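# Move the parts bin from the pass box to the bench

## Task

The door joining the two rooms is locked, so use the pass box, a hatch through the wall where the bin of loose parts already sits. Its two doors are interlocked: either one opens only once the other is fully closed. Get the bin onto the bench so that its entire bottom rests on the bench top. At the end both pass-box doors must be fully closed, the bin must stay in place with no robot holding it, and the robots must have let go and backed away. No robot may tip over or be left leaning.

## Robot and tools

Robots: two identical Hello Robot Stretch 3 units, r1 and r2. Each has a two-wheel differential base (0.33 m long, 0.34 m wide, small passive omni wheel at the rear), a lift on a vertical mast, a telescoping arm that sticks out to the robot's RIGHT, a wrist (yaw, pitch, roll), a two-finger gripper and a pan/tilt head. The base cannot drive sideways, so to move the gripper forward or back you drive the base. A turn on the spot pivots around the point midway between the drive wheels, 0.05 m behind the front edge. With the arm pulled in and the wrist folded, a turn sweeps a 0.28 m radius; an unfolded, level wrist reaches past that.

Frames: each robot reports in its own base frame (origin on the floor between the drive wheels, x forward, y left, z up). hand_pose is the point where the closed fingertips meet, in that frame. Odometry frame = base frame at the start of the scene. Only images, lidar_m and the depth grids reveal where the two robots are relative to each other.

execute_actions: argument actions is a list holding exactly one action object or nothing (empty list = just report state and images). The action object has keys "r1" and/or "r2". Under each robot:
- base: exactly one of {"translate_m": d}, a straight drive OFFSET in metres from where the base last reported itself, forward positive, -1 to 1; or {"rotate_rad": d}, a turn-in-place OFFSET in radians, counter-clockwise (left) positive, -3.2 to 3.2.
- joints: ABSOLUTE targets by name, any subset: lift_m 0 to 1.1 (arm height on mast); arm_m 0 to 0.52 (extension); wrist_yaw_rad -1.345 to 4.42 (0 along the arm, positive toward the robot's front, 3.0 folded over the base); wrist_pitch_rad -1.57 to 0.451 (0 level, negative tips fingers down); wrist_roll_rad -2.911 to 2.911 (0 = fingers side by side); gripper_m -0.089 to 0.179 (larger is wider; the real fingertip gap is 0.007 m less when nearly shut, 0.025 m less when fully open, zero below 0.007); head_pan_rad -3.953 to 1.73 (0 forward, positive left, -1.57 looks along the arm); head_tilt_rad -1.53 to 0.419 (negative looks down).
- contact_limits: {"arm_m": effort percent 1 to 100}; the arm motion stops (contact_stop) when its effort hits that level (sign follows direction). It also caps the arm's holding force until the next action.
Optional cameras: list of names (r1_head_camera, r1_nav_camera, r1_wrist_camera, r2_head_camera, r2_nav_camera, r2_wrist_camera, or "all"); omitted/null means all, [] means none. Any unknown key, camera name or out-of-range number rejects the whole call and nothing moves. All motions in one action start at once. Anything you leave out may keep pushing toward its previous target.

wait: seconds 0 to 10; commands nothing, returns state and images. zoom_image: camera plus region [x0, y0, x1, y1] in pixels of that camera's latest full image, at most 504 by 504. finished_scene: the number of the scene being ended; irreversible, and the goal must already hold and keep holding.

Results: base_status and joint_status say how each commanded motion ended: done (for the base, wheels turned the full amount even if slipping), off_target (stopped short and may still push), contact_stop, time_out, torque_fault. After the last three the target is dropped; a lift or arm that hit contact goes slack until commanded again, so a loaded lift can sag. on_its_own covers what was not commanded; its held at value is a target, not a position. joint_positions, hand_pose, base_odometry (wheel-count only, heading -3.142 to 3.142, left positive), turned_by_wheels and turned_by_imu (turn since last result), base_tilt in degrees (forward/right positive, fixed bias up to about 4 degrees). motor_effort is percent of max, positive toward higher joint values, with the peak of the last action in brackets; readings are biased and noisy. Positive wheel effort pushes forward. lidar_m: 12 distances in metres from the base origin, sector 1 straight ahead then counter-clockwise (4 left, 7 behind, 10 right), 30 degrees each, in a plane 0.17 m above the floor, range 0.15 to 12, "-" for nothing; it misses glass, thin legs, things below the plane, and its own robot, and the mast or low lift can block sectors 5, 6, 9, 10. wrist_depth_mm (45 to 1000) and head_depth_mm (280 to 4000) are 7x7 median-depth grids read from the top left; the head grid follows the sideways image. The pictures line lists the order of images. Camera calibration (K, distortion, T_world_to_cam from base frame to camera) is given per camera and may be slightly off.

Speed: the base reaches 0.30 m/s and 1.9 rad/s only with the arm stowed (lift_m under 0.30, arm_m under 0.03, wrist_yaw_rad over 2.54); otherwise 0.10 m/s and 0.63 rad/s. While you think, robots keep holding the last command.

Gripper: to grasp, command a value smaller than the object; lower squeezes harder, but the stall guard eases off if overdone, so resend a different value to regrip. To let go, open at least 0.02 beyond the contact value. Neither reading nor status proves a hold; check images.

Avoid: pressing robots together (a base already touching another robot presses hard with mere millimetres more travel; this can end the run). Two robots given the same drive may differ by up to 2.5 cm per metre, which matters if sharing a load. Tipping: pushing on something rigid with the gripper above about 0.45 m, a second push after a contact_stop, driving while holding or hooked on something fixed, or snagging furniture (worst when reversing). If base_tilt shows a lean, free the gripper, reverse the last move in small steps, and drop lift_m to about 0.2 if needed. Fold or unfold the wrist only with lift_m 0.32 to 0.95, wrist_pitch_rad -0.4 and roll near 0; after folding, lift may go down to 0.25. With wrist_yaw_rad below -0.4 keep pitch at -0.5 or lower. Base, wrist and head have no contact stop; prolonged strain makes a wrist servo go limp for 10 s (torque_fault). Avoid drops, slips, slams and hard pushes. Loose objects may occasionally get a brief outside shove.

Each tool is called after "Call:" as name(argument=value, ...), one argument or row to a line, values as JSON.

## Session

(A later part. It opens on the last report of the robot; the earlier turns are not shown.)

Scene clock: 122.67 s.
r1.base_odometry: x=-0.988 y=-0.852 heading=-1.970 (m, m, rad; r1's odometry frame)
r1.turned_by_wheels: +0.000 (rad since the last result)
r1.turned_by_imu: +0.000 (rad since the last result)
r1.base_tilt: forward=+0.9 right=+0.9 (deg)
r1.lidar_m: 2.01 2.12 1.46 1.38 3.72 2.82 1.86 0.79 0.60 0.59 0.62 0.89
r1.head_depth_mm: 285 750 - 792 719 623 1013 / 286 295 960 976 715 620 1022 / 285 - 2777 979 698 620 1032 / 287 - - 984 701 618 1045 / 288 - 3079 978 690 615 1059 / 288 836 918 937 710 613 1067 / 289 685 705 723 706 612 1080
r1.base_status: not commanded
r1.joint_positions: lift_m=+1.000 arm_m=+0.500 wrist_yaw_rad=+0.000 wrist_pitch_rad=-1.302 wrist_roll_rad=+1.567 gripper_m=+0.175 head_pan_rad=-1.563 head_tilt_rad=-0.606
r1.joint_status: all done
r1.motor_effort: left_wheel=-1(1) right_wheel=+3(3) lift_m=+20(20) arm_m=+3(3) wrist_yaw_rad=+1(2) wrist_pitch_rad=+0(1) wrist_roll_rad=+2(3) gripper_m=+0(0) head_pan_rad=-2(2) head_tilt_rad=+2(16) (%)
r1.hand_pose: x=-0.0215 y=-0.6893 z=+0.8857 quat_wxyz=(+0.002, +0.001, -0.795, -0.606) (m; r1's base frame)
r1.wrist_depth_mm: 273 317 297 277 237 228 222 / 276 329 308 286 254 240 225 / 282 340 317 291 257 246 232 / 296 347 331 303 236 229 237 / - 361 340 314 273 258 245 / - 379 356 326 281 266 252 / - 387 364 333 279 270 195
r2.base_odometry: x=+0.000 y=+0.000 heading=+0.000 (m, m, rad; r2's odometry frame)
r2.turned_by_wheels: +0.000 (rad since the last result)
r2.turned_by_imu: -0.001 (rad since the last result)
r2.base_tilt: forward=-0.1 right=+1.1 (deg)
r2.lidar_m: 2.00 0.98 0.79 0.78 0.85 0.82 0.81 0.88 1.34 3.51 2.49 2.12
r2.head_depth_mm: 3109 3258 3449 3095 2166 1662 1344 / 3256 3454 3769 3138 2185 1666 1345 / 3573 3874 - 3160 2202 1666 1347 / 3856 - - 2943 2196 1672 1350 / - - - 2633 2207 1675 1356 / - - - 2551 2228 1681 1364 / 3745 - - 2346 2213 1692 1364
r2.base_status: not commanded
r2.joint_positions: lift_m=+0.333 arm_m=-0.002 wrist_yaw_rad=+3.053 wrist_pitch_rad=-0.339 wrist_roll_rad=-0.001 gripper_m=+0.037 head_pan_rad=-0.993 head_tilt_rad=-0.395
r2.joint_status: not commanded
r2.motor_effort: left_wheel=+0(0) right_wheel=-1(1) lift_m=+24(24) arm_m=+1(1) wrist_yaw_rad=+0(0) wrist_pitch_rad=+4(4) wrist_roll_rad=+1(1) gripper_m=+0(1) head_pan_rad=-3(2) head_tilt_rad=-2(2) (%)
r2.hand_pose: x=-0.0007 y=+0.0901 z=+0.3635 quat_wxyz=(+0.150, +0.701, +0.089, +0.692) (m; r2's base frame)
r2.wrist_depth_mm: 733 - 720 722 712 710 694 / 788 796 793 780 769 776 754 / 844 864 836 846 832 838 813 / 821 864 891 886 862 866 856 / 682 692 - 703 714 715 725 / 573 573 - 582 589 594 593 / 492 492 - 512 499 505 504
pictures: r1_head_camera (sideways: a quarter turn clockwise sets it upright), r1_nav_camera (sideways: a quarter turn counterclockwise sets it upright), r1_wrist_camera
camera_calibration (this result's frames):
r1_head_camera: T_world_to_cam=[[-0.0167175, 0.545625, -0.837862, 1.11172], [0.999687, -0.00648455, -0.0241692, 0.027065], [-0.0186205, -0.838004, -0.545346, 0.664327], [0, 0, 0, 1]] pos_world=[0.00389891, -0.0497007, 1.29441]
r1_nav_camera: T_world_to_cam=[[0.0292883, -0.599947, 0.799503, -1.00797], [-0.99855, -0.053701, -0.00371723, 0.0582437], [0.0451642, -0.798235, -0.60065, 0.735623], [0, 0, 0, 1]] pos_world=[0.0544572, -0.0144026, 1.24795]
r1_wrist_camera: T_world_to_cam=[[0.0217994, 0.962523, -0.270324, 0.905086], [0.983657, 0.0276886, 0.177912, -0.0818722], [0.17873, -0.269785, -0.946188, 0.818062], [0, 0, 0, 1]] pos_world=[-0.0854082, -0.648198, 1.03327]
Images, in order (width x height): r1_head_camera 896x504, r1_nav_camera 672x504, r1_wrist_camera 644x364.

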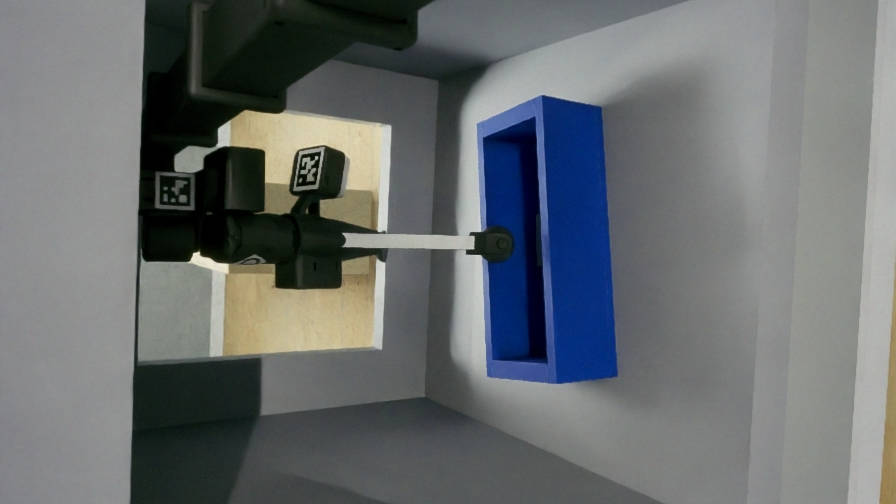

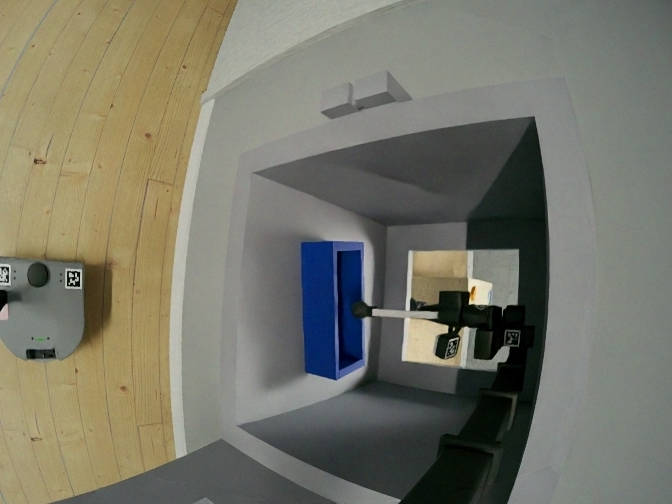

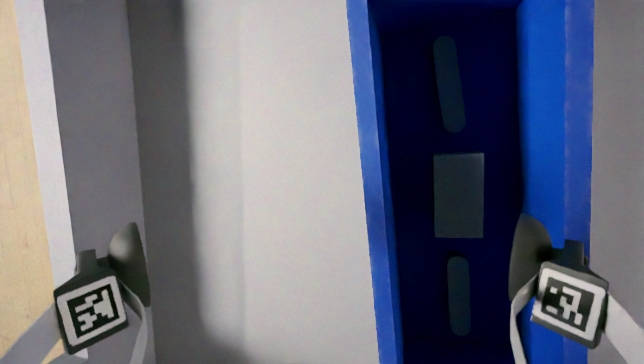

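Call:
execute_actions(
  actions=[
    {"r1":{"joints":{"arm_m":0.47,"wrist_pitch_rad":-1.5,"gripper_m":0.179}}},
  ],
  cameras=["r1_head_camera","r1_wrist_camera"],
)

Call:
execute_actions(
  actions=[
    {"r1":{"joints":{"lift_m":0.95}}},
  ],
  cameras=["r1_head_camera","r1_wrist_camera"],
)

Scene clock: 136.17 s.
r1.base_odometry: x=-0.988 y=-0.852 heading=-1.970 (m, m, rad; r1's odometry frame)
r1.turned_by_wheels: +0.000 (rad since the last result)
r1.turned_by_imu: -0.001 (rad since the last result)
r1.base_tilt: forward=+0.8 right=+0.9 (deg)
r1.lidar_m: 2.00 2.12 1.45 1.37 3.69 2.84 1.87 0.78 0.60 0.59 0.62 0.89
r1.head_depth_mm: 285 726 - 836 719 622 1014 / 286 295 955 977 716 621 1024 / 286 - 2787 980 699 618 1034 / 287 - - 983 697 618 1044 / 288 - 3072 976 691 616 1058 / 288 835 918 936 709 614 1066 / 289 687 705 721 706 613 1078
r1.base_status: not commanded
r1.joint_positions: lift_m=+1.000 arm_m=+0.470 wrist_yaw_rad=+0.000 wrist_pitch_rad=-1.493 wrist_roll_rad=+1.567 gripper_m=+0.179 head_pan_rad=-1.563 head_tilt_rad=-0.606
r1.joint_status: all done
r1.motor_effort: left_wheel=-1(1) right_wheel=+3(3) lift_m=+20(19) arm_m=-4(4) wrist_yaw_rad=+0(1) wrist_pitch_rad=-2(2) wrist_roll_rad=+2(2) gripper_m=+0(27) head_pan_rad=-3(2) head_tilt_rad=+2(2) (%)
r1.hand_pose: x=-0.0215 y=-0.6109 z=+0.8818 quat_wxyz=(+0.002, +0.001, -0.734, -0.679) (m; r1's base frame)
r1.wrist_depth_mm: 287 283 211 247 260 261 252 / 296 292 260 265 268 265 261 / 307 298 255 276 275 275 271 / 318 311 276 279 281 282 281 / 327 317 309 291 292 291 - / 340 327 321 301 300 301 - / - 340 328 291 304 309 -
r2.base_odometry: x=+0.000 y=+0.000 heading=+0.000 (m, m, rad; r2's odometry frame)
r2.turned_by_wheels: +0.000 (rad since the last result)
r2.turned_by_imu: -0.004 (rad since the last result)
r2.base_tilt: forward=-0.1 right=+1.2 (deg)
r2.lidar_m: 2.01 0.98 0.79 0.78 0.85 0.82 0.81 0.88 1.35 3.51 2.49 2.12
r2.head_depth_mm: 3049 3282 3527 3169 2177 1662 1339 / 3337 3534 3756 3185 2184 1661 1340 / 3527 3879 - 3219 2194 1663 1346 / 3853 - - 2956 2200 1679 1353 / - - - 2654 2218 1675 1353 / - - - 2533 2208 1685 1364 / 3765 - - 2338 2242 1681 1363
r2.base_status: not commanded
r2.joint_positions: lift_m=+0.333 arm_m=-0.002 wrist_yaw_rad=+3.053 wrist_pitch_rad=-0.339 wrist_roll_rad=-0.001 gripper_m=+0.037 head_pan_rad=-0.993 head_tilt_rad=-0.395
r2.joint_status: not commanded
r2.motor_effort: left_wheel=+0(0) right_wheel=-1(1) lift_m=+24(24) arm_m=+1(1) wrist_yaw_rad=-1(0) wrist_pitch_rad=+4(4) wrist_roll_rad=+1(0) gripper_m=+0(0) head_pan_rad=-2(2) head_tilt_rad=-2(2) (%)
r2.hand_pose: x=-0.0007 y=+0.0901 z=+0.3635 quat_wxyz=(+0.150, +0.701, +0.089, +0.692) (m; r2's base frame)
r2.wrist_depth_mm: 742 - 734 721 715 712 703 / 785 779 774 776 767 765 754 / 849 845 854 840 829 844 814 / 829 885 881 871 858 870 861 / 692 697 - 707 717 721 715 / 569 576 - 585 590 589 596 / 492 494 - 518 501 503 505
pictures: r1_head_camera (sideways: a quarter turn clockwise sets it upright), r1_wrist_camera
camera_calibration (this result's frames):
r1_head_camera: T_world_to_cam=[[-0.0167176, 0.545626, -0.837862, 1.11172], [0.999687, -0.00648442, -0.0241692, 0.027065], [-0.0186204, -0.838004, -0.545346, 0.664327], [0, 0, 0, 1]] pos_world=[0.00389891, -0.0497007, 1.29441]
r1_wrist_camera: T_world_to_cam=[[0.0219458, 0.996362, -0.0823454, 0.683454], [0.983662, -0.00679824, 0.179898, -0.106166], [0.178684, -0.0849481, -0.980233, 0.978499], [0, 0, 0, 1]] pos_world=[-0.0854092, -0.598568, 1.03454]
Images, in order (width x height): r1_head_camera 896x504, r1_wrist_camera 644x364.

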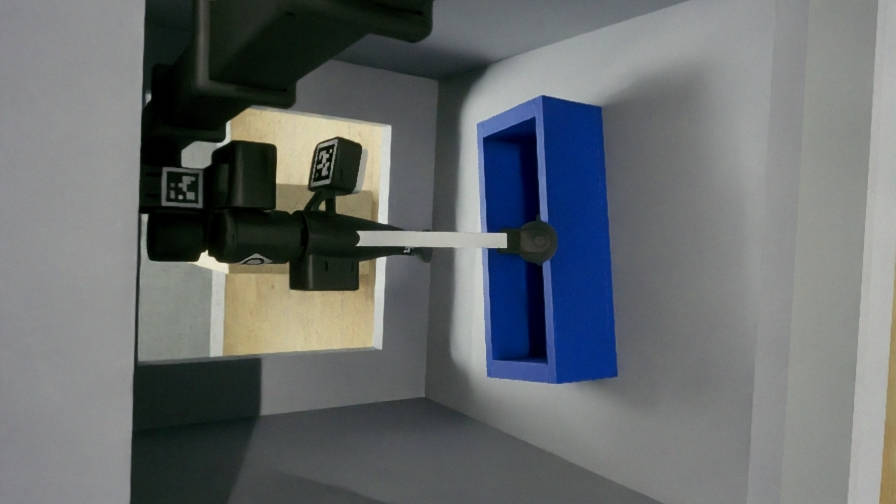

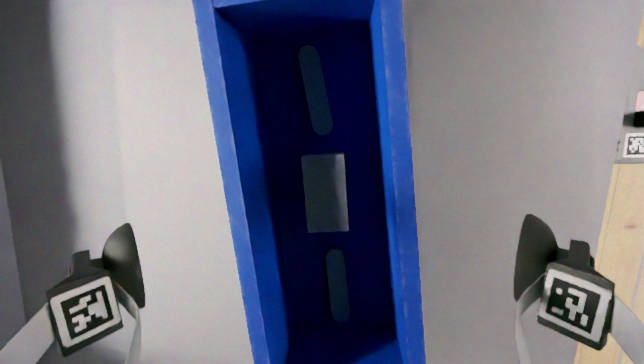

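Scene clock: 137.47 s.
r1.base_odometry: x=-0.988 y=-0.852 heading=-1.970 (m, m, rad; r1's odometry frame)
r1.turned_by_wheels: +0.000 (rad since the last result)
r1.turned_by_imu: +0.000 (rad since the last result)
r1.base_tilt: forward=+0.9 right=+0.9 (deg)
r1.lidar_m: 2.00 2.12 1.46 1.37 3.72 2.83 1.86 0.78 0.60 0.59 0.62 0.89
r1.head_depth_mm: 285 794 762 - 720 623 1015 / 286 832 - 976 718 620 1026 / 286 - 2944 949 698 619 1033 / 287 3339 2906 941 707 618 1047 / 289 - 3087 979 690 615 1057 / 288 835 919 935 708 615 1068 / 289 688 704 721 706 614 1081
r1.base_status: not commanded
r1.joint_positions: lift_m=+0.950 arm_m=+0.470 wrist_yaw_rad=+0.000 wrist_pitch_rad=-1.493 wrist_roll_rad=+1.567 gripper_m=+0.179 head_pan_rad=-1.563 head_tilt_rad=-0.606
r1.joint_status: all done
r1.motor_effort: left_wheel=-1(1) right_wheel=+3(2) lift_m=+20(18) arm_m=-4(3) wrist_yaw_rad=-1(1) wrist_pitch_rad=-2(2) wrist_roll_rad=+2(2) gripper_m=+0(0) head_pan_rad=-2(3) head_tilt_rad=+2(3) (%)
r1.hand_pose: x=-0.0215 y=-0.6108 z=+0.8318 quat_wxyz=(+0.002, +0.001, -0.734, -0.679) (m; r1's base frame)
r1.wrist_depth_mm: 237 232 193 212 210 214 210 / 243 237 205 218 180 220 215 / 250 246 197 225 204 226 221 / 259 252 189 209 227 232 228 / 266 261 183 209 234 239 234 / 277 269 194 244 231 248 238 / - 281 206 254 247 255 251
r2.base_odometry: x=+0.000 y=+0.000 heading=+0.000 (m, m, rad; r2's odometry frame)
r2.turned_by_wheels: +0.000 (rad since the last result)
r2.turned_by_imu: +0.000 (rad since the last result)
r2.base_tilt: forward=-0.1 right=+1.1 (deg)
r2.lidar_m: 2.01 0.98 0.79 0.78 0.85 0.82 0.81 0.88 1.35 3.51 2.49 2.12
r2.head_depth_mm: 3067 3336 3473 3161 2181 1667 1342 / 3289 3508 3774 3167 2182 1669 1346 / 3551 3858 - 3195 2194 1668 1348 / 3901 - - 2964 2189 1666 1351 / - - - 2652 2218 1682 1350 / - - - 2520 2222 1683 1358 / 3818 - - 2335 2243 1682 1365
r2.base_status: not commanded
r2.joint_positions: lift_m=+0.333 arm_m=-0.002 wrist_yaw_rad=+3.053 wrist_pitch_rad=-0.339 wrist_roll_rad=-0.001 gripper_m=+0.037 head_pan_rad=-0.993 head_tilt_rad=-0.395
r2.joint_status: not commanded
r2.motor_effort: left_wheel=+0(0) right_wheel=-1(1) lift_m=+24(24) arm_m=+0(1) wrist_yaw_rad=+0(1) wrist_pitch_rad=+4(4) wrist_roll_rad=+1(1) gripper_m=+0(0) head_pan_rad=-2(2) head_tilt_rad=-2(2) (%)
r2.hand_pose: x=-0.0007 y=+0.0901 z=+0.3635 quat_wxyz=(+0.150, +0.701, +0.089, +0.692) (m; r2's base frame)
r2.wrist_depth_mm: 730 - 720 721 717 702 703 / 797 801 779 779 779 761 748 / 854 857 838 837 827 830 819 / 831 883 869 871 866 874 851 / 696 692 - 700 723 719 720 / 571 576 - 580 590 603 592 / 494 494 - 516 500 506 505
pictures: r1_head_camera (sideways: a quarter turn clockwise sets it upright), r1_wrist_camera
camera_calibration (this result's frames):
r1_head_camera: T_world_to_cam=[[-0.0167175, 0.545626, -0.837862, 1.11172], [0.999687, -0.00648466, -0.0241692, 0.027065], [-0.0186206, -0.838004, -0.545346, 0.664327], [0, 0, 0, 1]] pos_world=[0.0038989, -0.0497007, 1.29441]
r1_wrist_camera: T_world_to_cam=[[0.0219461, 0.996381, -0.0821202, 0.679101], [0.983662, -0.00683919, 0.179896, -0.0971923], [0.178684, -0.0847266, -0.980252, 0.929632], [0, 0, 0, 1]] pos_world=[-0.0854092, -0.598544, 0.984526]
Images, in order (width x height): r1_head_camera 896x504, r1_wrist_camera 644x364.

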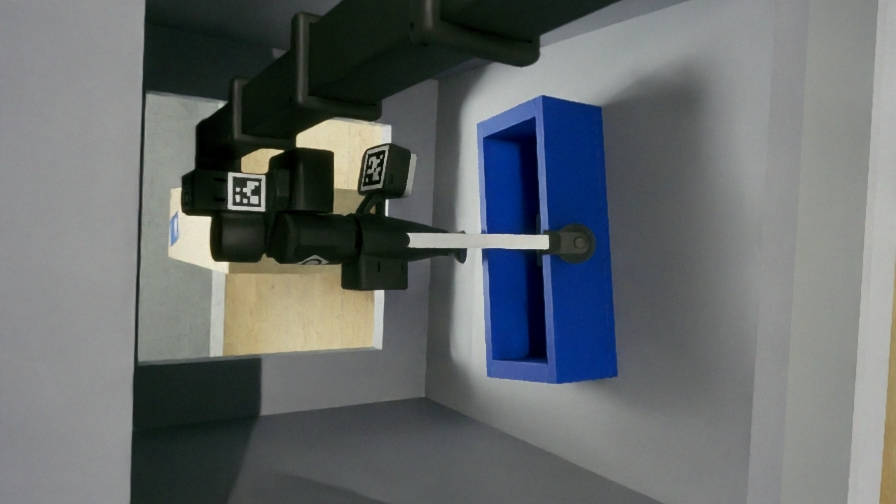

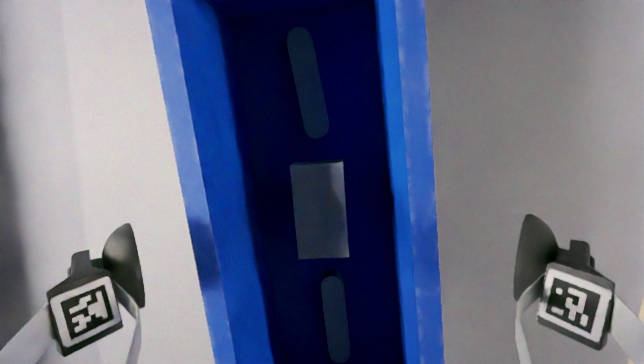

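Call:
execute_actions(
  actions=[
    {"r1":{"joints":{"lift_m":0.91}}},
  ],
  cameras=["r1_head_camera"],
)

Call:
execute_actions(
  actions=[
    {"r1":{"joints":{"gripper_m":0.06}}},
  ],
  cameras=["r1_head_camera","r1_wrist_camera"],
)

Call:
execute_actions(
  actions=[
    {"r1":{"joints":{"lift_m":0.96}}},
  ],
  cameras=["r1_head_camera","r1_wrist_camera"],
)

Scene clock: 143.80 s.
r1.base_odometry: x=-0.988 y=-0.852 heading=-1.970 (m, m, rad; r1's odometry frame)
r1.turned_by_wheels: +0.000 (rad since the last result)
r1.turned_by_imu: +0.000 (rad since the last result)
r1.base_tilt: forward=+0.8 right=+0.9 (deg)
r1.lidar_m: 2.00 2.12 1.46 1.38 3.72 2.84 1.86 0.78 0.60 0.59 0.62 0.89
r1.head_depth_mm: 285 794 806 - - 607 1012 / 286 870 - 948 712 621 1021 / 286 - - 946 699 619 1034 / 287 3015 2784 768 699 619 1046 / 289 - 3069 976 691 617 1056 / 287 836 917 938 709 615 1069 / 289 688 703 722 706 612 1082
r1.base_status: not commanded
r1.joint_positions: lift_m=+0.910 arm_m=+0.470 wrist_yaw_rad=+0.000 wrist_pitch_rad=-1.493 wrist_roll_rad=+1.567 gripper_m=+0.179 head_pan_rad=-1.563 head_tilt_rad=-0.606
r1.joint_status: all done
r1.motor_effort: left_wheel=-1(1) right_wheel=+3(2) lift_m=+20(16) arm_m=-4(4) wrist_yaw_rad=-1(0) wrist_pitch_rad=-2(2) wrist_roll_rad=+2(2) gripper_m=+0(0) head_pan_rad=-3(3) head_tilt_rad=+1(2) (%)
r1.hand_pose: x=-0.0215 y=-0.6108 z=+0.7918 quat_wxyz=(+0.002, +0.001, -0.734, -0.679) (m; r1's base frame)
r1.wrist_depth_mm: 196 116 177 173 105 178 173 / 202 113 182 179 113 183 178 / 207 117 186 185 122 186 183 / 215 123 188 168 132 192 188 / 222 120 180 164 145 197 194 / 228 122 173 198 160 204 199 / - 230 167 209 178 210 208
r2.base_odometry: x=+0.000 y=+0.000 heading=+0.000 (m, m, rad; r2's odometry frame)
r2.turned_by_wheels: +0.000 (rad since the last result)
r2.turned_by_imu: -0.002 (rad since the last result)
r2.base_tilt: forward=-0.1 right=+1.1 (deg)
r2.lidar_m: 2.01 0.98 0.78 0.78 0.85 0.82 0.81 0.88 1.35 3.50 2.49 2.12
r2.head_depth_mm: 3083 3302 3500 3130 2147 1651 1335 / 3323 3518 3783 3199 2189 1673 1345 / 3562 3765 - 3161 2177 1658 1349 / 3869 - - 2965 2197 1680 1344 / - - - 2654 2213 1680 1352 / - - - 2544 2212 1697 1363 / 3779 - - 2327 2213 1686 1356
r2.base_status: not commanded
r2.joint_positions: lift_m=+0.333 arm_m=-0.002 wrist_yaw_rad=+3.053 wrist_pitch_rad=-0.339 wrist_roll_rad=-0.001 gripper_m=+0.037 head_pan_rad=-0.993 head_tilt_rad=-0.395
r2.joint_status: not commanded
r2.motor_effort: left_wheel=+0(0) right_wheel=-1(1) lift_m=+24(24) arm_m=+1(0) wrist_yaw_rad=+0(1) wrist_pitch_rad=+4(4) wrist_roll_rad=+1(1) gripper_m=+0(0) head_pan_rad=-3(2) head_tilt_rad=-2(2) (%)
r2.hand_pose: x=-0.0007 y=+0.0901 z=+0.3635 quat_wxyz=(+0.150, +0.701, +0.089, +0.692) (m; r2's base frame)
r2.wrist_depth_mm: 736 - 719 713 708 711 702 / 799 798 782 777 766 772 759 / 840 865 843 836 834 836 831 / 821 889 874 863 860 856 861 / 697 693 - 707 706 711 715 / 570 575 - 584 595 592 596 / 489 492 - 516 499 510 504
pictures: r1_head_camera (sideways: a quarter turn clockwise sets it upright)
camera_calibration (this result's frames):
r1_head_camera: T_world_to_cam=[[-0.0167175, 0.545626, -0.837862, 1.11172], [0.999687, -0.00648454, -0.0241692, 0.027065], [-0.0186205, -0.838004, -0.545346, 0.664327], [0, 0, 0, 1]] pos_world=[0.00389891, -0.0497007, 1.29441]
Images, in order (width x height): r1_head_camera 896x504.

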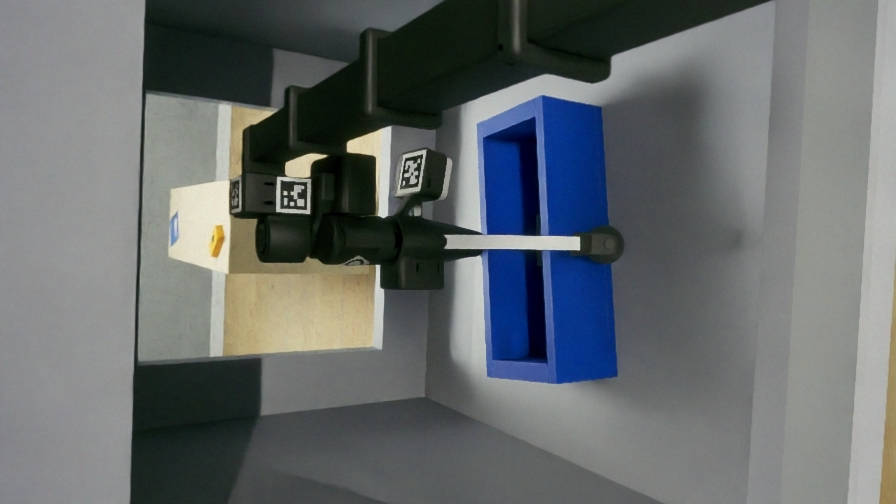

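Scene clock: 145.47 s.
r1.base_odometry: x=-0.988 y=-0.852 heading=-1.970 (m, m, rad; r1's odometry frame)
r1.turned_by_wheels: +0.000 (rad since the last result)
r1.turned_by_imu: +0.000 (rad since the last result)
r1.base_tilt: forward=+0.8 right=+0.8 (deg)
r1.lidar_m: 2.00 2.13 1.46 1.38 3.69 2.83 1.86 0.78 0.60 0.59 0.62 0.89
r1.head_depth_mm: 286 796 805 - - 606 1016 / 286 870 - 951 713 622 1024 / 287 - - 946 699 619 1032 / 287 3024 2779 769 704 619 1045 / 288 - 3065 979 690 617 1056 / 289 838 918 936 709 615 1069 / 290 688 705 723 705 614 1080
r1.base_status: not commanded
r1.joint_positions: lift_m=+0.910 arm_m=+0.470 wrist_yaw_rad=+0.003 wrist_pitch_rad=-1.486 wrist_roll_rad=+1.565 gripper_m=+0.062 head_pan_rad=-1.563 head_tilt_rad=-0.606
r1.joint_status: all done
r1.motor_effort: left_wheel=-1(1) right_wheel=+3(3) lift_m=+20(20) arm_m=-3(3) wrist_yaw_rad=-3(3) wrist_pitch_rad=-4(7) wrist_roll_rad=+3(3) gripper_m=-35(99) head_pan_rad=-3(2) head_tilt_rad=+3(3) (%)
r1.hand_pose: x=-0.0215 y=-0.6125 z=+0.7918 quat_wxyz=(+0.004, +0.003, -0.736, -0.677) (m; r1's base frame)
r1.wrist_depth_mm: 201 113 180 176 116 179 175 / 207 117 185 181 124 183 181 / 213 122 188 189 134 188 184 / 221 128 181 166 146 194 189 / 228 126 174 167 160 197 195 / 236 125 168 201 176 - 200 / 244 240 162 212 196 213 207
r2.base_odometry: x=+0.000 y=+0.000 heading=+0.000 (m, m, rad; r2's odometry frame)
r2.turned_by_wheels: +0.000 (rad since the last result)
r2.turned_by_imu: +0.000 (rad since the last result)
r2.base_tilt: forward=-0.1 right=+1.1 (deg)
r2.lidar_m: 2.01 0.98 0.79 0.78 0.85 0.82 0.81 0.88 1.34 3.51 2.50 2.12
r2.head_depth_mm: 3137 3278 3484 3159 2153 1652 1341 / 3311 3545 3762 3173 2198 1664 1345 / 3559 3854 - 3157 2209 1658 1348 / 3831 - - 2940 2200 1668 1356 / - - - 2666 2215 1693 1349 / - - - 2529 2226 1681 1357 / 3720 - - 2314 2231 1681 1360
r2.base_status: not commanded
r2.joint_positions: lift_m=+0.333 arm_m=-0.002 wrist_yaw_rad=+3.053 wrist_pitch_rad=-0.339 wrist_roll_rad=-0.001 gripper_m=+0.037 head_pan_rad=-0.993 head_tilt_rad=-0.395
r2.joint_status: not commanded
r2.motor_effort: left_wheel=+0(0) right_wheel=-1(0) lift_m=+24(24) arm_m=+0(1) wrist_yaw_rad=+0(0) wrist_pitch_rad=+4(4) wrist_roll_rad=+0(1) gripper_m=+0(0) head_pan_rad=-2(2) head_tilt_rad=-2(2) (%)
r2.hand_pose: x=-0.0007 y=+0.0901 z=+0.3635 quat_wxyz=(+0.150, +0.701, +0.089, +0.692) (m; r2's base frame)
r2.wrist_depth_mm: 747 - 731 726 714 701 700 / 794 801 776 781 779 775 751 / 842 853 846 854 837 818 812 / 835 875 882 857 869 858 849 / 689 702 - 698 714 724 732 / 574 580 - 587 587 588 588 / 491 492 - 512 498 507 506
pictures: r1_head_camera (sideways: a quarter turn clockwise sets it upright), r1_wrist_camera
camera_calibration (this result's frames):
r1_head_camera: T_world_to_cam=[[-0.0167175, 0.545625, -0.837863, 1.11172], [0.999687, -0.00648456, -0.0241692, 0.027065], [-0.0186205, -0.838004, -0.545346, 0.664327], [0, 0, 0, 1]] pos_world=[0.00389891, -0.0497007, 1.29441]
r1_wrist_camera: T_world_to_cam=[[0.0169371, 0.995894, -0.0889328, 0.682498], [0.983704, -0.000674449, 0.179792, -0.0861362], [0.178994, -0.0905287, -0.979676, 0.886255], [0, 0, 0, 1]] pos_world=[-0.0854613, -0.599522, 0.944426]
Images, in order (width x height): r1_head_camera 896x504, r1_wrist_camera 644x364.

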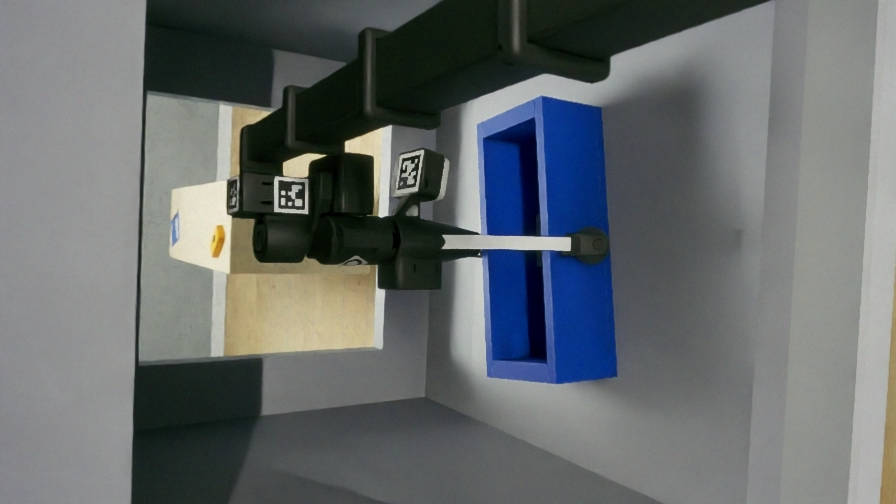

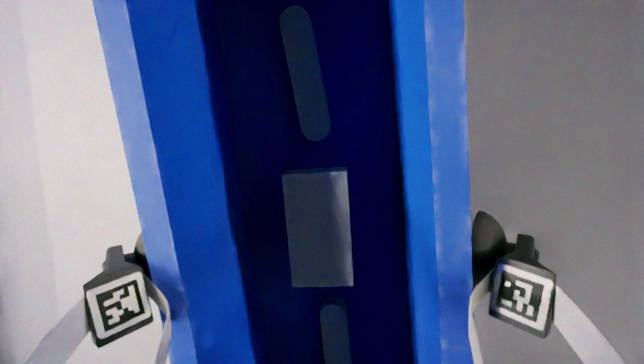

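Scene clock: 147.10 s.
r1.base_odometry: x=-0.988 y=-0.852 heading=-1.970 (m, m, rad; r1's odometry frame)
r1.turned_by_wheels: +0.000 (rad since the last result)
r1.turned_by_imu: +0.000 (rad since the last result)
r1.base_tilt: forward=+0.8 right=+0.9 (deg)
r1.lidar_m: 2.01 2.12 1.46 1.37 3.70 2.83 1.86 0.78 0.60 0.59 0.62 0.89
r1.head_depth_mm: 285 794 - - 720 624 1009 / 286 819 3036 976 695 622 1022 / 287 - - 984 687 620 1031 / 287 3353 - 756 703 618 1043 / 288 - 3077 980 690 616 1053 / 288 834 916 938 707 615 1063 / 289 688 705 721 705 613 1076
r1.base_status: not commanded
r1.joint_positions: lift_m=+0.959 arm_m=+0.470 wrist_yaw_rad=+0.002 wrist_pitch_rad=-1.494 wrist_roll_rad=+1.565 gripper_m=+0.069 head_pan_rad=-1.563 head_tilt_rad=-0.605
r1.joint_status: all done
r1.on_its_own: gripper_m is held at +0.070, not at your +0.060, by its stall guard, which is still easing
r1.motor_effort: left_wheel=+0(2) right_wheel=+1(5) lift_m=+50(55) arm_m=-3(3) wrist_yaw_rad=-1(3) wrist_pitch_rad=-2(4) wrist_roll_rad=+4(5) gripper_m=-3(36) head_pan_rad=-3(2) head_tilt_rad=+2(2) (%)
r1.hand_pose: x=-0.0216 y=-0.6105 z=+0.8407 quat_wxyz=(+0.003, +0.002, -0.733, -0.680) (m; r1's base frame)
r1.wrist_depth_mm: 244 123 186 187 144 222 217 / 252 246 185 191 152 228 223 / 259 255 177 196 159 235 231 / 266 263 170 171 168 239 237 / 279 270 163 175 178 245 242 / 285 280 157 212 188 - 251 / 296 292 152 219 200 262 262
r2.base_odometry: x=+0.000 y=+0.000 heading=+0.000 (m, m, rad; r2's odometry frame)
r2.turned_by_wheels: +0.000 (rad since the last result)
r2.turned_by_imu: +0.000 (rad since the last result)
r2.base_tilt: forward=-0.1 right=+1.1 (deg)
r2.lidar_m: 2.00 0.98 0.79 0.78 0.85 0.82 0.81 0.88 1.35 3.51 2.49 2.13
r2.head_depth_mm: 3108 3296 3461 3134 2170 1659 1343 / 3298 3504 3752 3144 2164 1651 1343 / 3598 3774 - 3201 2177 1672 1348 / 3819 - - 2993 2186 1673 1349 / - - - 2648 2215 1679 1360 / - - - 2541 2226 1673 1355 / 3761 - - 2327 2221 1688 1361
r2.base_status: not commanded
r2.joint_positions: lift_m=+0.333 arm_m=-0.002 wrist_yaw_rad=+3.053 wrist_pitch_rad=-0.339 wrist_roll_rad=-0.001 gripper_m=+0.037 head_pan_rad=-0.993 head_tilt_rad=-0.395
r2.joint_status: not commanded
r2.motor_effort: left_wheel=+0(0) right_wheel=-1(1) lift_m=+24(24) arm_m=+1(0) wrist_yaw_rad=+0(0) wrist_pitch_rad=+4(5) wrist_roll_rad=+1(1) gripper_m=+0(0) head_pan_rad=-2(3) head_tilt_rad=-2(2) (%)
r2.hand_pose: x=-0.0007 y=+0.0901 z=+0.3635 quat_wxyz=(+0.150, +0.701, +0.089, +0.692) (m; r2's base frame)
r2.wrist_depth_mm: 735 - 727 716 720 703 705 / 800 802 778 777 770 760 763 / 837 858 848 839 833 826 825 / 827 853 876 873 857 868 859 / 689 702 - 717 710 707 741 / 580 575 - 589 591 590 590 / 488 491 - 515 502 506 507
pictures: r1_head_camera (sideways: a quarter turn clockwise sets it upright), r1_wrist_camera
camera_calibration (this result's frames):
r1_head_camera: T_world_to_cam=[[-0.0166858, 0.544607, -0.838526, 1.11259], [0.999687, -0.00655779, -0.0241519, 0.0270425], [-0.0186522, -0.838666, -0.544327, 0.663001], [0, 0, 0, 1]] pos_world=[0.0038968, -0.0497096, 1.29448]
r1_wrist_camera: T_world_to_cam=[[0.0182549, 0.996544, -0.0810345, 0.67859], [0.983704, -0.00340217, 0.179763, -0.0965631], [0.178866, -0.0829955, -0.980367, 0.939505], [0, 0, 0, 1]] pos_world=[-0.0854439, -0.598598, 0.993407]
Images, in order (width x height): r1_head_camera 896x504, r1_wrist_camera 644x364.

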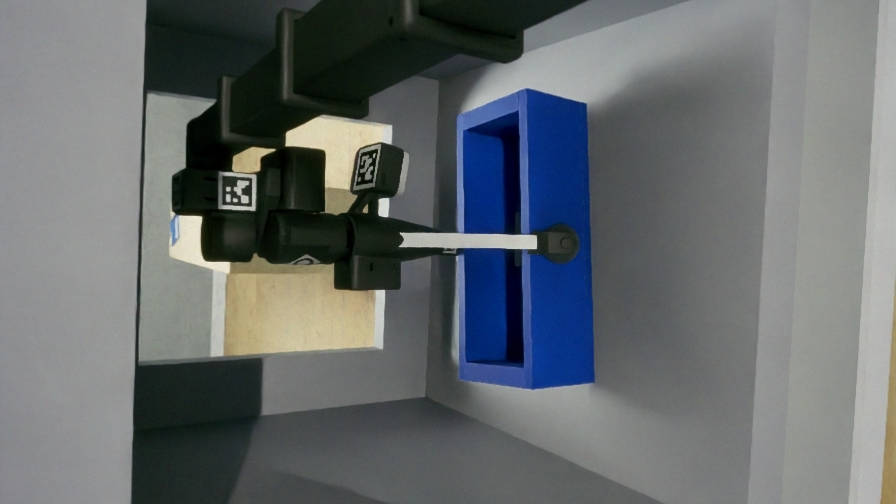

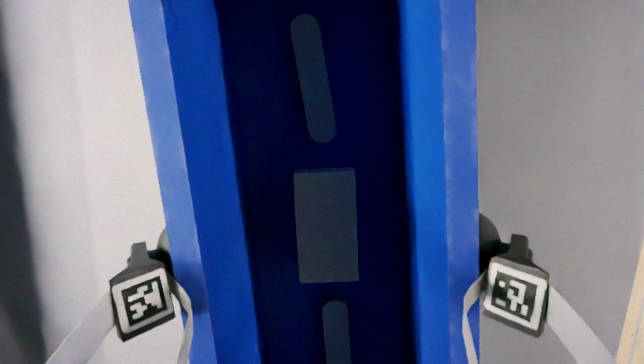

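Call:
execute_actions(
  actions=[
    {"r1":{"joints":{"arm_m":0.06,"lift_m":0.98,"head_tilt_rad":-0.9}}},
  ],
  cameras=["r1_head_camera","r1_wrist_camera"],
)

Call:
execute_actions(
  actions=[
    {"r1":{"base":{"translate_m":0.5},"joints":{"head_pan_rad":1.3,"head_tilt_rad":-0.5}}},
  ],
  cameras=["r1_head_camera","r1_nav_camera","r1_wrist_camera"],
)

Scene clock: 157.13 s.
r1.base_odometry: x=-0.988 y=-0.852 heading=-1.970 (m, m, rad; r1's odometry frame)
r1.turned_by_wheels: +0.000 (rad since the last result)
r1.turned_by_imu: -0.001 (rad since the last result)
r1.base_tilt: forward=+0.8 right=+0.9 (deg)
r1.lidar_m: 2.00 2.12 1.46 1.37 3.71 2.83 1.86 0.78 0.60 0.59 0.62 0.89
r1.head_depth_mm: 769 - - - - 431 1084 / 3202 2649 - - - 451 1079 / 2397 2557 - - - 441 1077 / 2369 946 819 702 - 435 1059 / 3291 949 830 691 442 450 1057 / 806 914 826 689 622 445 1052 / 680 704 728 671 653 390 1050
r1.base_status: not commanded
r1.joint_positions: lift_m=+0.979 arm_m=+0.060 wrist_yaw_rad=+0.002 wrist_pitch_rad=-1.494 wrist_roll_rad=+1.565 gripper_m=+0.084 head_pan_rad=-1.563 head_tilt_rad=-0.889
r1.joint_status: all done
r1.on_its_own: gripper_m is held at +0.083, not at your +0.060, by its stall guard, which is not easing now
r1.motor_effort: left_wheel=+0(0) right_wheel=+1(1) lift_m=+50(49) arm_m=-4(3) wrist_yaw_rad=-1(2) wrist_pitch_rad=-2(2) wrist_roll_rad=+3(3) gripper_m=-21(21) head_pan_rad=-2(4) head_tilt_rad=-4(16) (%)
r1.hand_pose: x=-0.0215 y=-0.2005 z=+0.8607 quat_wxyz=(+0.003, +0.002, -0.733, -0.680) (m; r1's base frame)
r1.wrist_depth_mm: 267 123 186 187 144 933 921 / 275 267 186 191 151 971 960 / 284 280 177 197 159 966 991 / 292 287 170 172 167 - 1000 / 300 299 162 175 178 - - / 312 305 157 213 189 - - / 324 336 152 218 200 - -
r2.base_odometry: x=+0.000 y=+0.000 heading=+0.000 (m, m, rad; r2's odometry frame)
r2.turned_by_wheels: +0.000 (rad since the last result)
r2.turned_by_imu: -0.003 (rad since the last result)
r2.base_tilt: forward=-0.1 right=+1.1 (deg)
r2.lidar_m: 2.00 0.98 0.79 0.78 0.84 0.82 0.81 0.88 1.34 3.51 2.50 2.12
r2.head_depth_mm: 3105 3282 3463 3177 2165 1651 1339 / 3322 3523 3797 3156 2178 1663 1349 / 3610 3817 - 3171 2174 1672 1344 / 3841 - - 2949 2206 1665 1349 / - - - 2662 2212 1682 1350 / - - - 2523 2204 1691 1365 / 3788 - - 2356 2233 1682 1357
r2.base_status: not commanded
r2.joint_positions: lift_m=+0.333 arm_m=-0.002 wrist_yaw_rad=+3.053 wrist_pitch_rad=-0.339 wrist_roll_rad=-0.001 gripper_m=+0.037 head_pan_rad=-0.993 head_tilt_rad=-0.395
r2.joint_status: not commanded
r2.motor_effort: left_wheel=+0(0) right_wheel=-1(2) lift_m=+24(24) arm_m=+1(1) wrist_yaw_rad=+0(0) wrist_pitch_rad=+5(4) wrist_roll_rad=+0(1) gripper_m=+0(0) head_pan_rad=-2(3) head_tilt_rad=-2(1) (%)
r2.hand_pose: x=-0.0007 y=+0.0901 z=+0.3635 quat_wxyz=(+0.150, +0.701, +0.089, +0.692) (m; r2's base frame)
r2.wrist_depth_mm: 740 - 732 726 713 711 710 / 794 802 783 791 768 771 761 / 845 862 851 846 820 817 828 / 844 878 873 881 859 872 843 / 684 686 - 697 707 708 719 / 576 573 - 582 594 589 591 / 491 491 - 512 498 502 508
pictures: r1_head_camera (sideways: a quarter turn clockwise sets it upright), r1_wrist_camera
camera_calibration (this result's frames):
r1_head_camera: T_world_to_cam=[[-0.0183021, 0.757793, -0.652238, 0.869796], [0.999631, 0.000764383, -0.027162, 0.0309521], [-0.0200846, -0.652494, -0.757528, 0.940332], [0, 0, 0, 1]] pos_world=[0.00386459, -0.0455882, 1.28048]
r1_wrist_camera: T_world_to_cam=[[0.0189604, 0.996532, -0.0810255, 0.271695], [0.983699, -0.00409896, 0.179778, -0.0989174], [0.178823, -0.0831133, -0.980365, 0.993101], [0, 0, 0, 1]] pos_world=[-0.0854354, -0.188618, 1.0134]
Images, in order (width x height): r1_head_camera 896x504, r1_wrist_camera 644x364.

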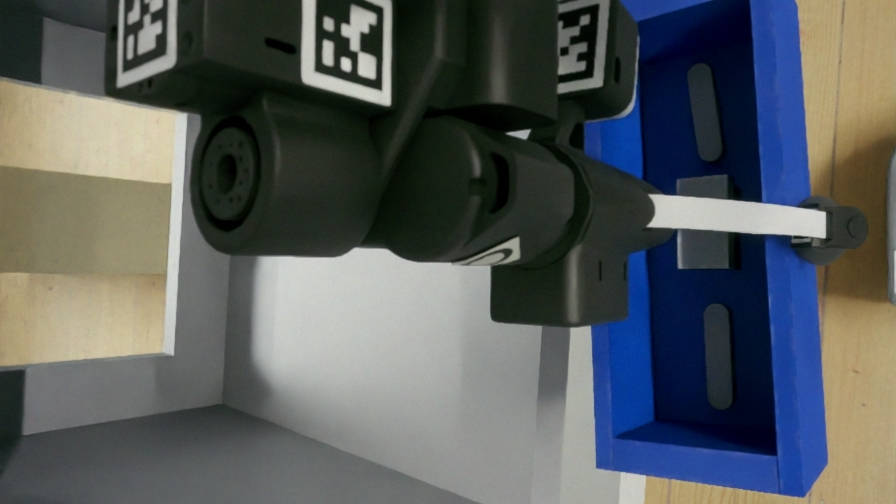

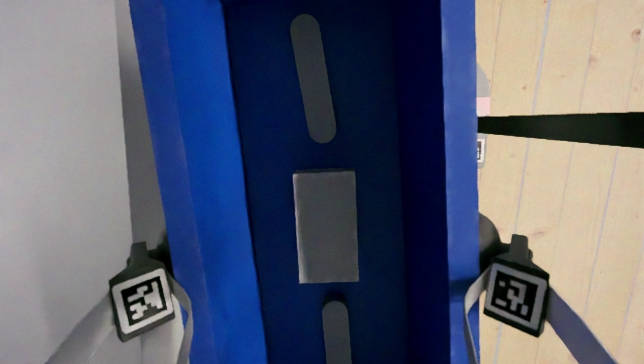

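Scene clock: 163.07 s.
r1.base_odometry: x=-1.182 y=-1.313 heading=-1.970 (m, m, rad; r1's odometry frame)
r1.turned_by_wheels: +0.000 (rad since the last result)
r1.turned_by_imu: +0.000 (rad since the last result)
r1.base_tilt: forward=+0.8 right=+0.9 (deg)
r1.lidar_m: 1.51 1.60 2.28 1.34 3.92 3.33 1.97 0.83 0.63 0.62 0.65 0.91
r1.head_depth_mm: 2422 2517 2597 2572 2010 1589 1307 / 2950 3083 3174 2747 2009 1584 1307 / 3218 3509 3711 2735 2015 1584 1299 / 3163 3425 3666 2722 2000 1577 1299 / 3083 3329 3564 2723 1992 1579 1292 / 3029 3288 2147 2346 1851 1571 1299 / 2951 3156 1781 2333 1987 1560 1293
r1.base_status: done
r1.joint_positions: lift_m=+0.979 arm_m=+0.060 wrist_yaw_rad=+0.002 wrist_pitch_rad=-1.494 wrist_roll_rad=+1.565 gripper_m=+0.084 head_pan_rad=+1.293 head_tilt_rad=-0.507
r1.joint_status: all done
r1.on_its_own: gripper_m is held at +0.083, not at your +0.060, by its stall guard, which is not easing now
r1.motor_effort: left_wheel=+0(6) right_wheel=+1(5) lift_m=+50(50) arm_m=-4(4) wrist_yaw_rad=-2(1) wrist_pitch_rad=-2(2) wrist_roll_rad=+3(3) gripper_m=-20(20) head_pan_rad=+2(26) head_tilt_rad=+2(20) (%)
r1.hand_pose: x=-0.0215 y=-0.2005 z=+0.8607 quat_wxyz=(+0.003, +0.002, -0.733, -0.680) (m; r1's base frame)
r1.wrist_depth_mm: 477 122 186 186 144 937 908 / 479 567 186 190 152 945 976 / 499 580 177 197 159 976 974 / 494 619 170 172 168 - - / 501 647 163 175 178 - - / 500 594 157 212 189 - - / 482 753 153 219 201 - -
r2.base_odometry: x=+0.000 y=+0.000 heading=+0.000 (m, m, rad; r2's odometry frame)
r2.turned_by_wheels: +0.000 (rad since the last result)
r2.turned_by_imu: -0.002 (rad since the last result)
r2.base_tilt: forward=-0.1 right=+0.9 (deg)
r2.lidar_m: 2.01 0.98 0.78 0.78 0.85 0.82 0.81 0.88 1.35 3.52 2.50 2.12
r2.head_depth_mm: 3075 3321 3477 3144 2183 1664 1341 / 3317 3510 3741 3160 2187 1655 1343 / 3545 3811 - 3190 2191 1651 1345 / 3853 - - 2962 2200 1682 1351 / - - - 2675 2201 1686 1353 / - - - 2525 2221 1681 1363 / 3727 - - 2342 2205 1685 1368
r2.base_status: not commanded
r2.joint_positions: lift_m=+0.333 arm_m=-0.002 wrist_yaw_rad=+3.053 wrist_pitch_rad=-0.339 wrist_roll_rad=-0.001 gripper_m=+0.037 head_pan_rad=-0.993 head_tilt_rad=-0.395
r2.joint_status: not commanded
r2.motor_effort: left_wheel=+0(0) right_wheel=+0(1) lift_m=+24(24) arm_m=+1(1) wrist_yaw_rad=+0(0) wrist_pitch_rad=+4(4) wrist_roll_rad=+0(0) gripper_m=+0(0) head_pan_rad=-2(3) head_tilt_rad=-2(2) (%)
r2.hand_pose: x=-0.0007 y=+0.0901 z=+0.3635 quat_wxyz=(+0.150, +0.701, +0.089, +0.692) (m; r2's base frame)
r2.wrist_depth_mm: 731 - 728 714 718 701 701 / 788 816 796 779 771 764 762 / 852 864 853 846 839 828 817 / 831 887 870 874 861 870 869 / 694 697 - 704 722 713 715 / 576 582 - 583 591 587 597 / 488 492 - 512 500 501 506
pictures: r1_head_camera (sideways: a quarter turn clockwise sets it upright), r1_nav_camera (sideways: a quarter turn counterclockwise sets it upright), r1_wrist_camera
camera_calibration (this result's frames):
r1_head_camera: T_world_to_cam=[[-0.114346, -0.446323, -0.887536, 1.1771], [-0.95671, 0.290159, -0.0226568, 0.037033], [0.267639, 0.846524, -0.46018, 0.551769], [0, 0, 0, 1]] pos_world=[0.0223517, 0.0475357, 1.29947]
r1_nav_camera: T_world_to_cam=[[0.118557, 0.505364, 0.854723, -1.08051], [0.973253, -0.229733, 0.000834012, 0.0402906], [0.19678, 0.831763, -0.519084, 0.628579], [0, 0, 0, 1]] pos_world=[-0.0348022, 0.0324795, 1.24979]
r1_wrist_camera: T_world_to_cam=[[0.0189604, 0.996532, -0.0810252, 0.271694], [0.983699, -0.004099, 0.179778, -0.0989174], [0.178823, -0.0831131, -0.980365, 0.993101], [0, 0, 0, 1]] pos_world=[-0.0854354, -0.188618, 1.0134]
Images, in order (width x height): r1_head_camera 896x504, r1_nav_camera 672x504, r1_wrist_camera 644x364.

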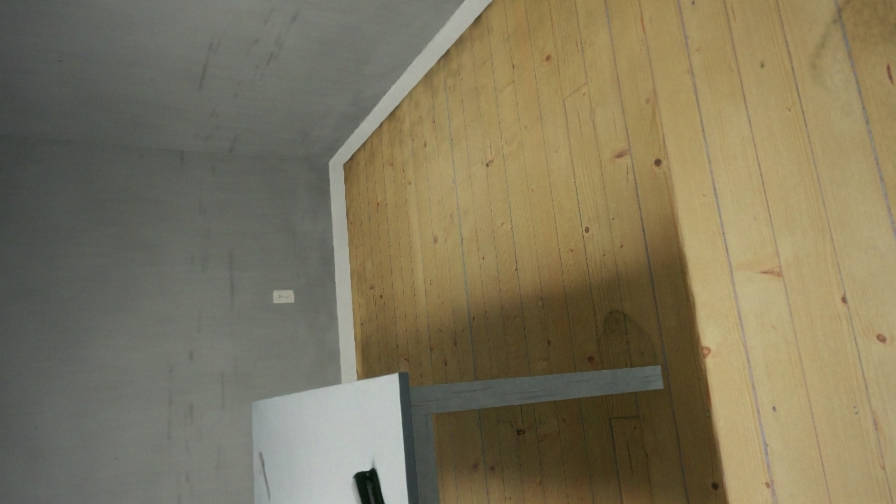

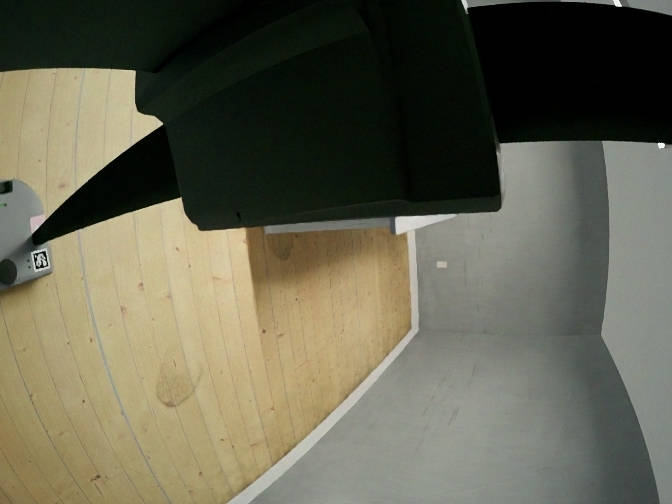

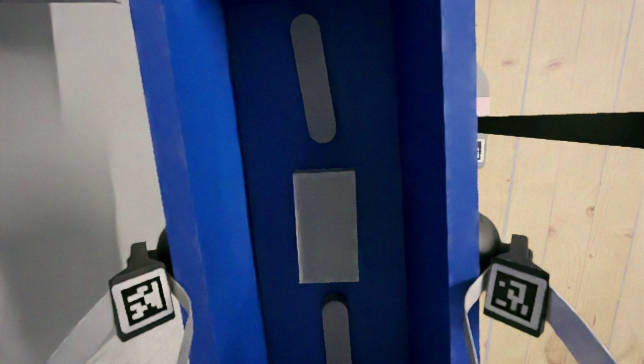

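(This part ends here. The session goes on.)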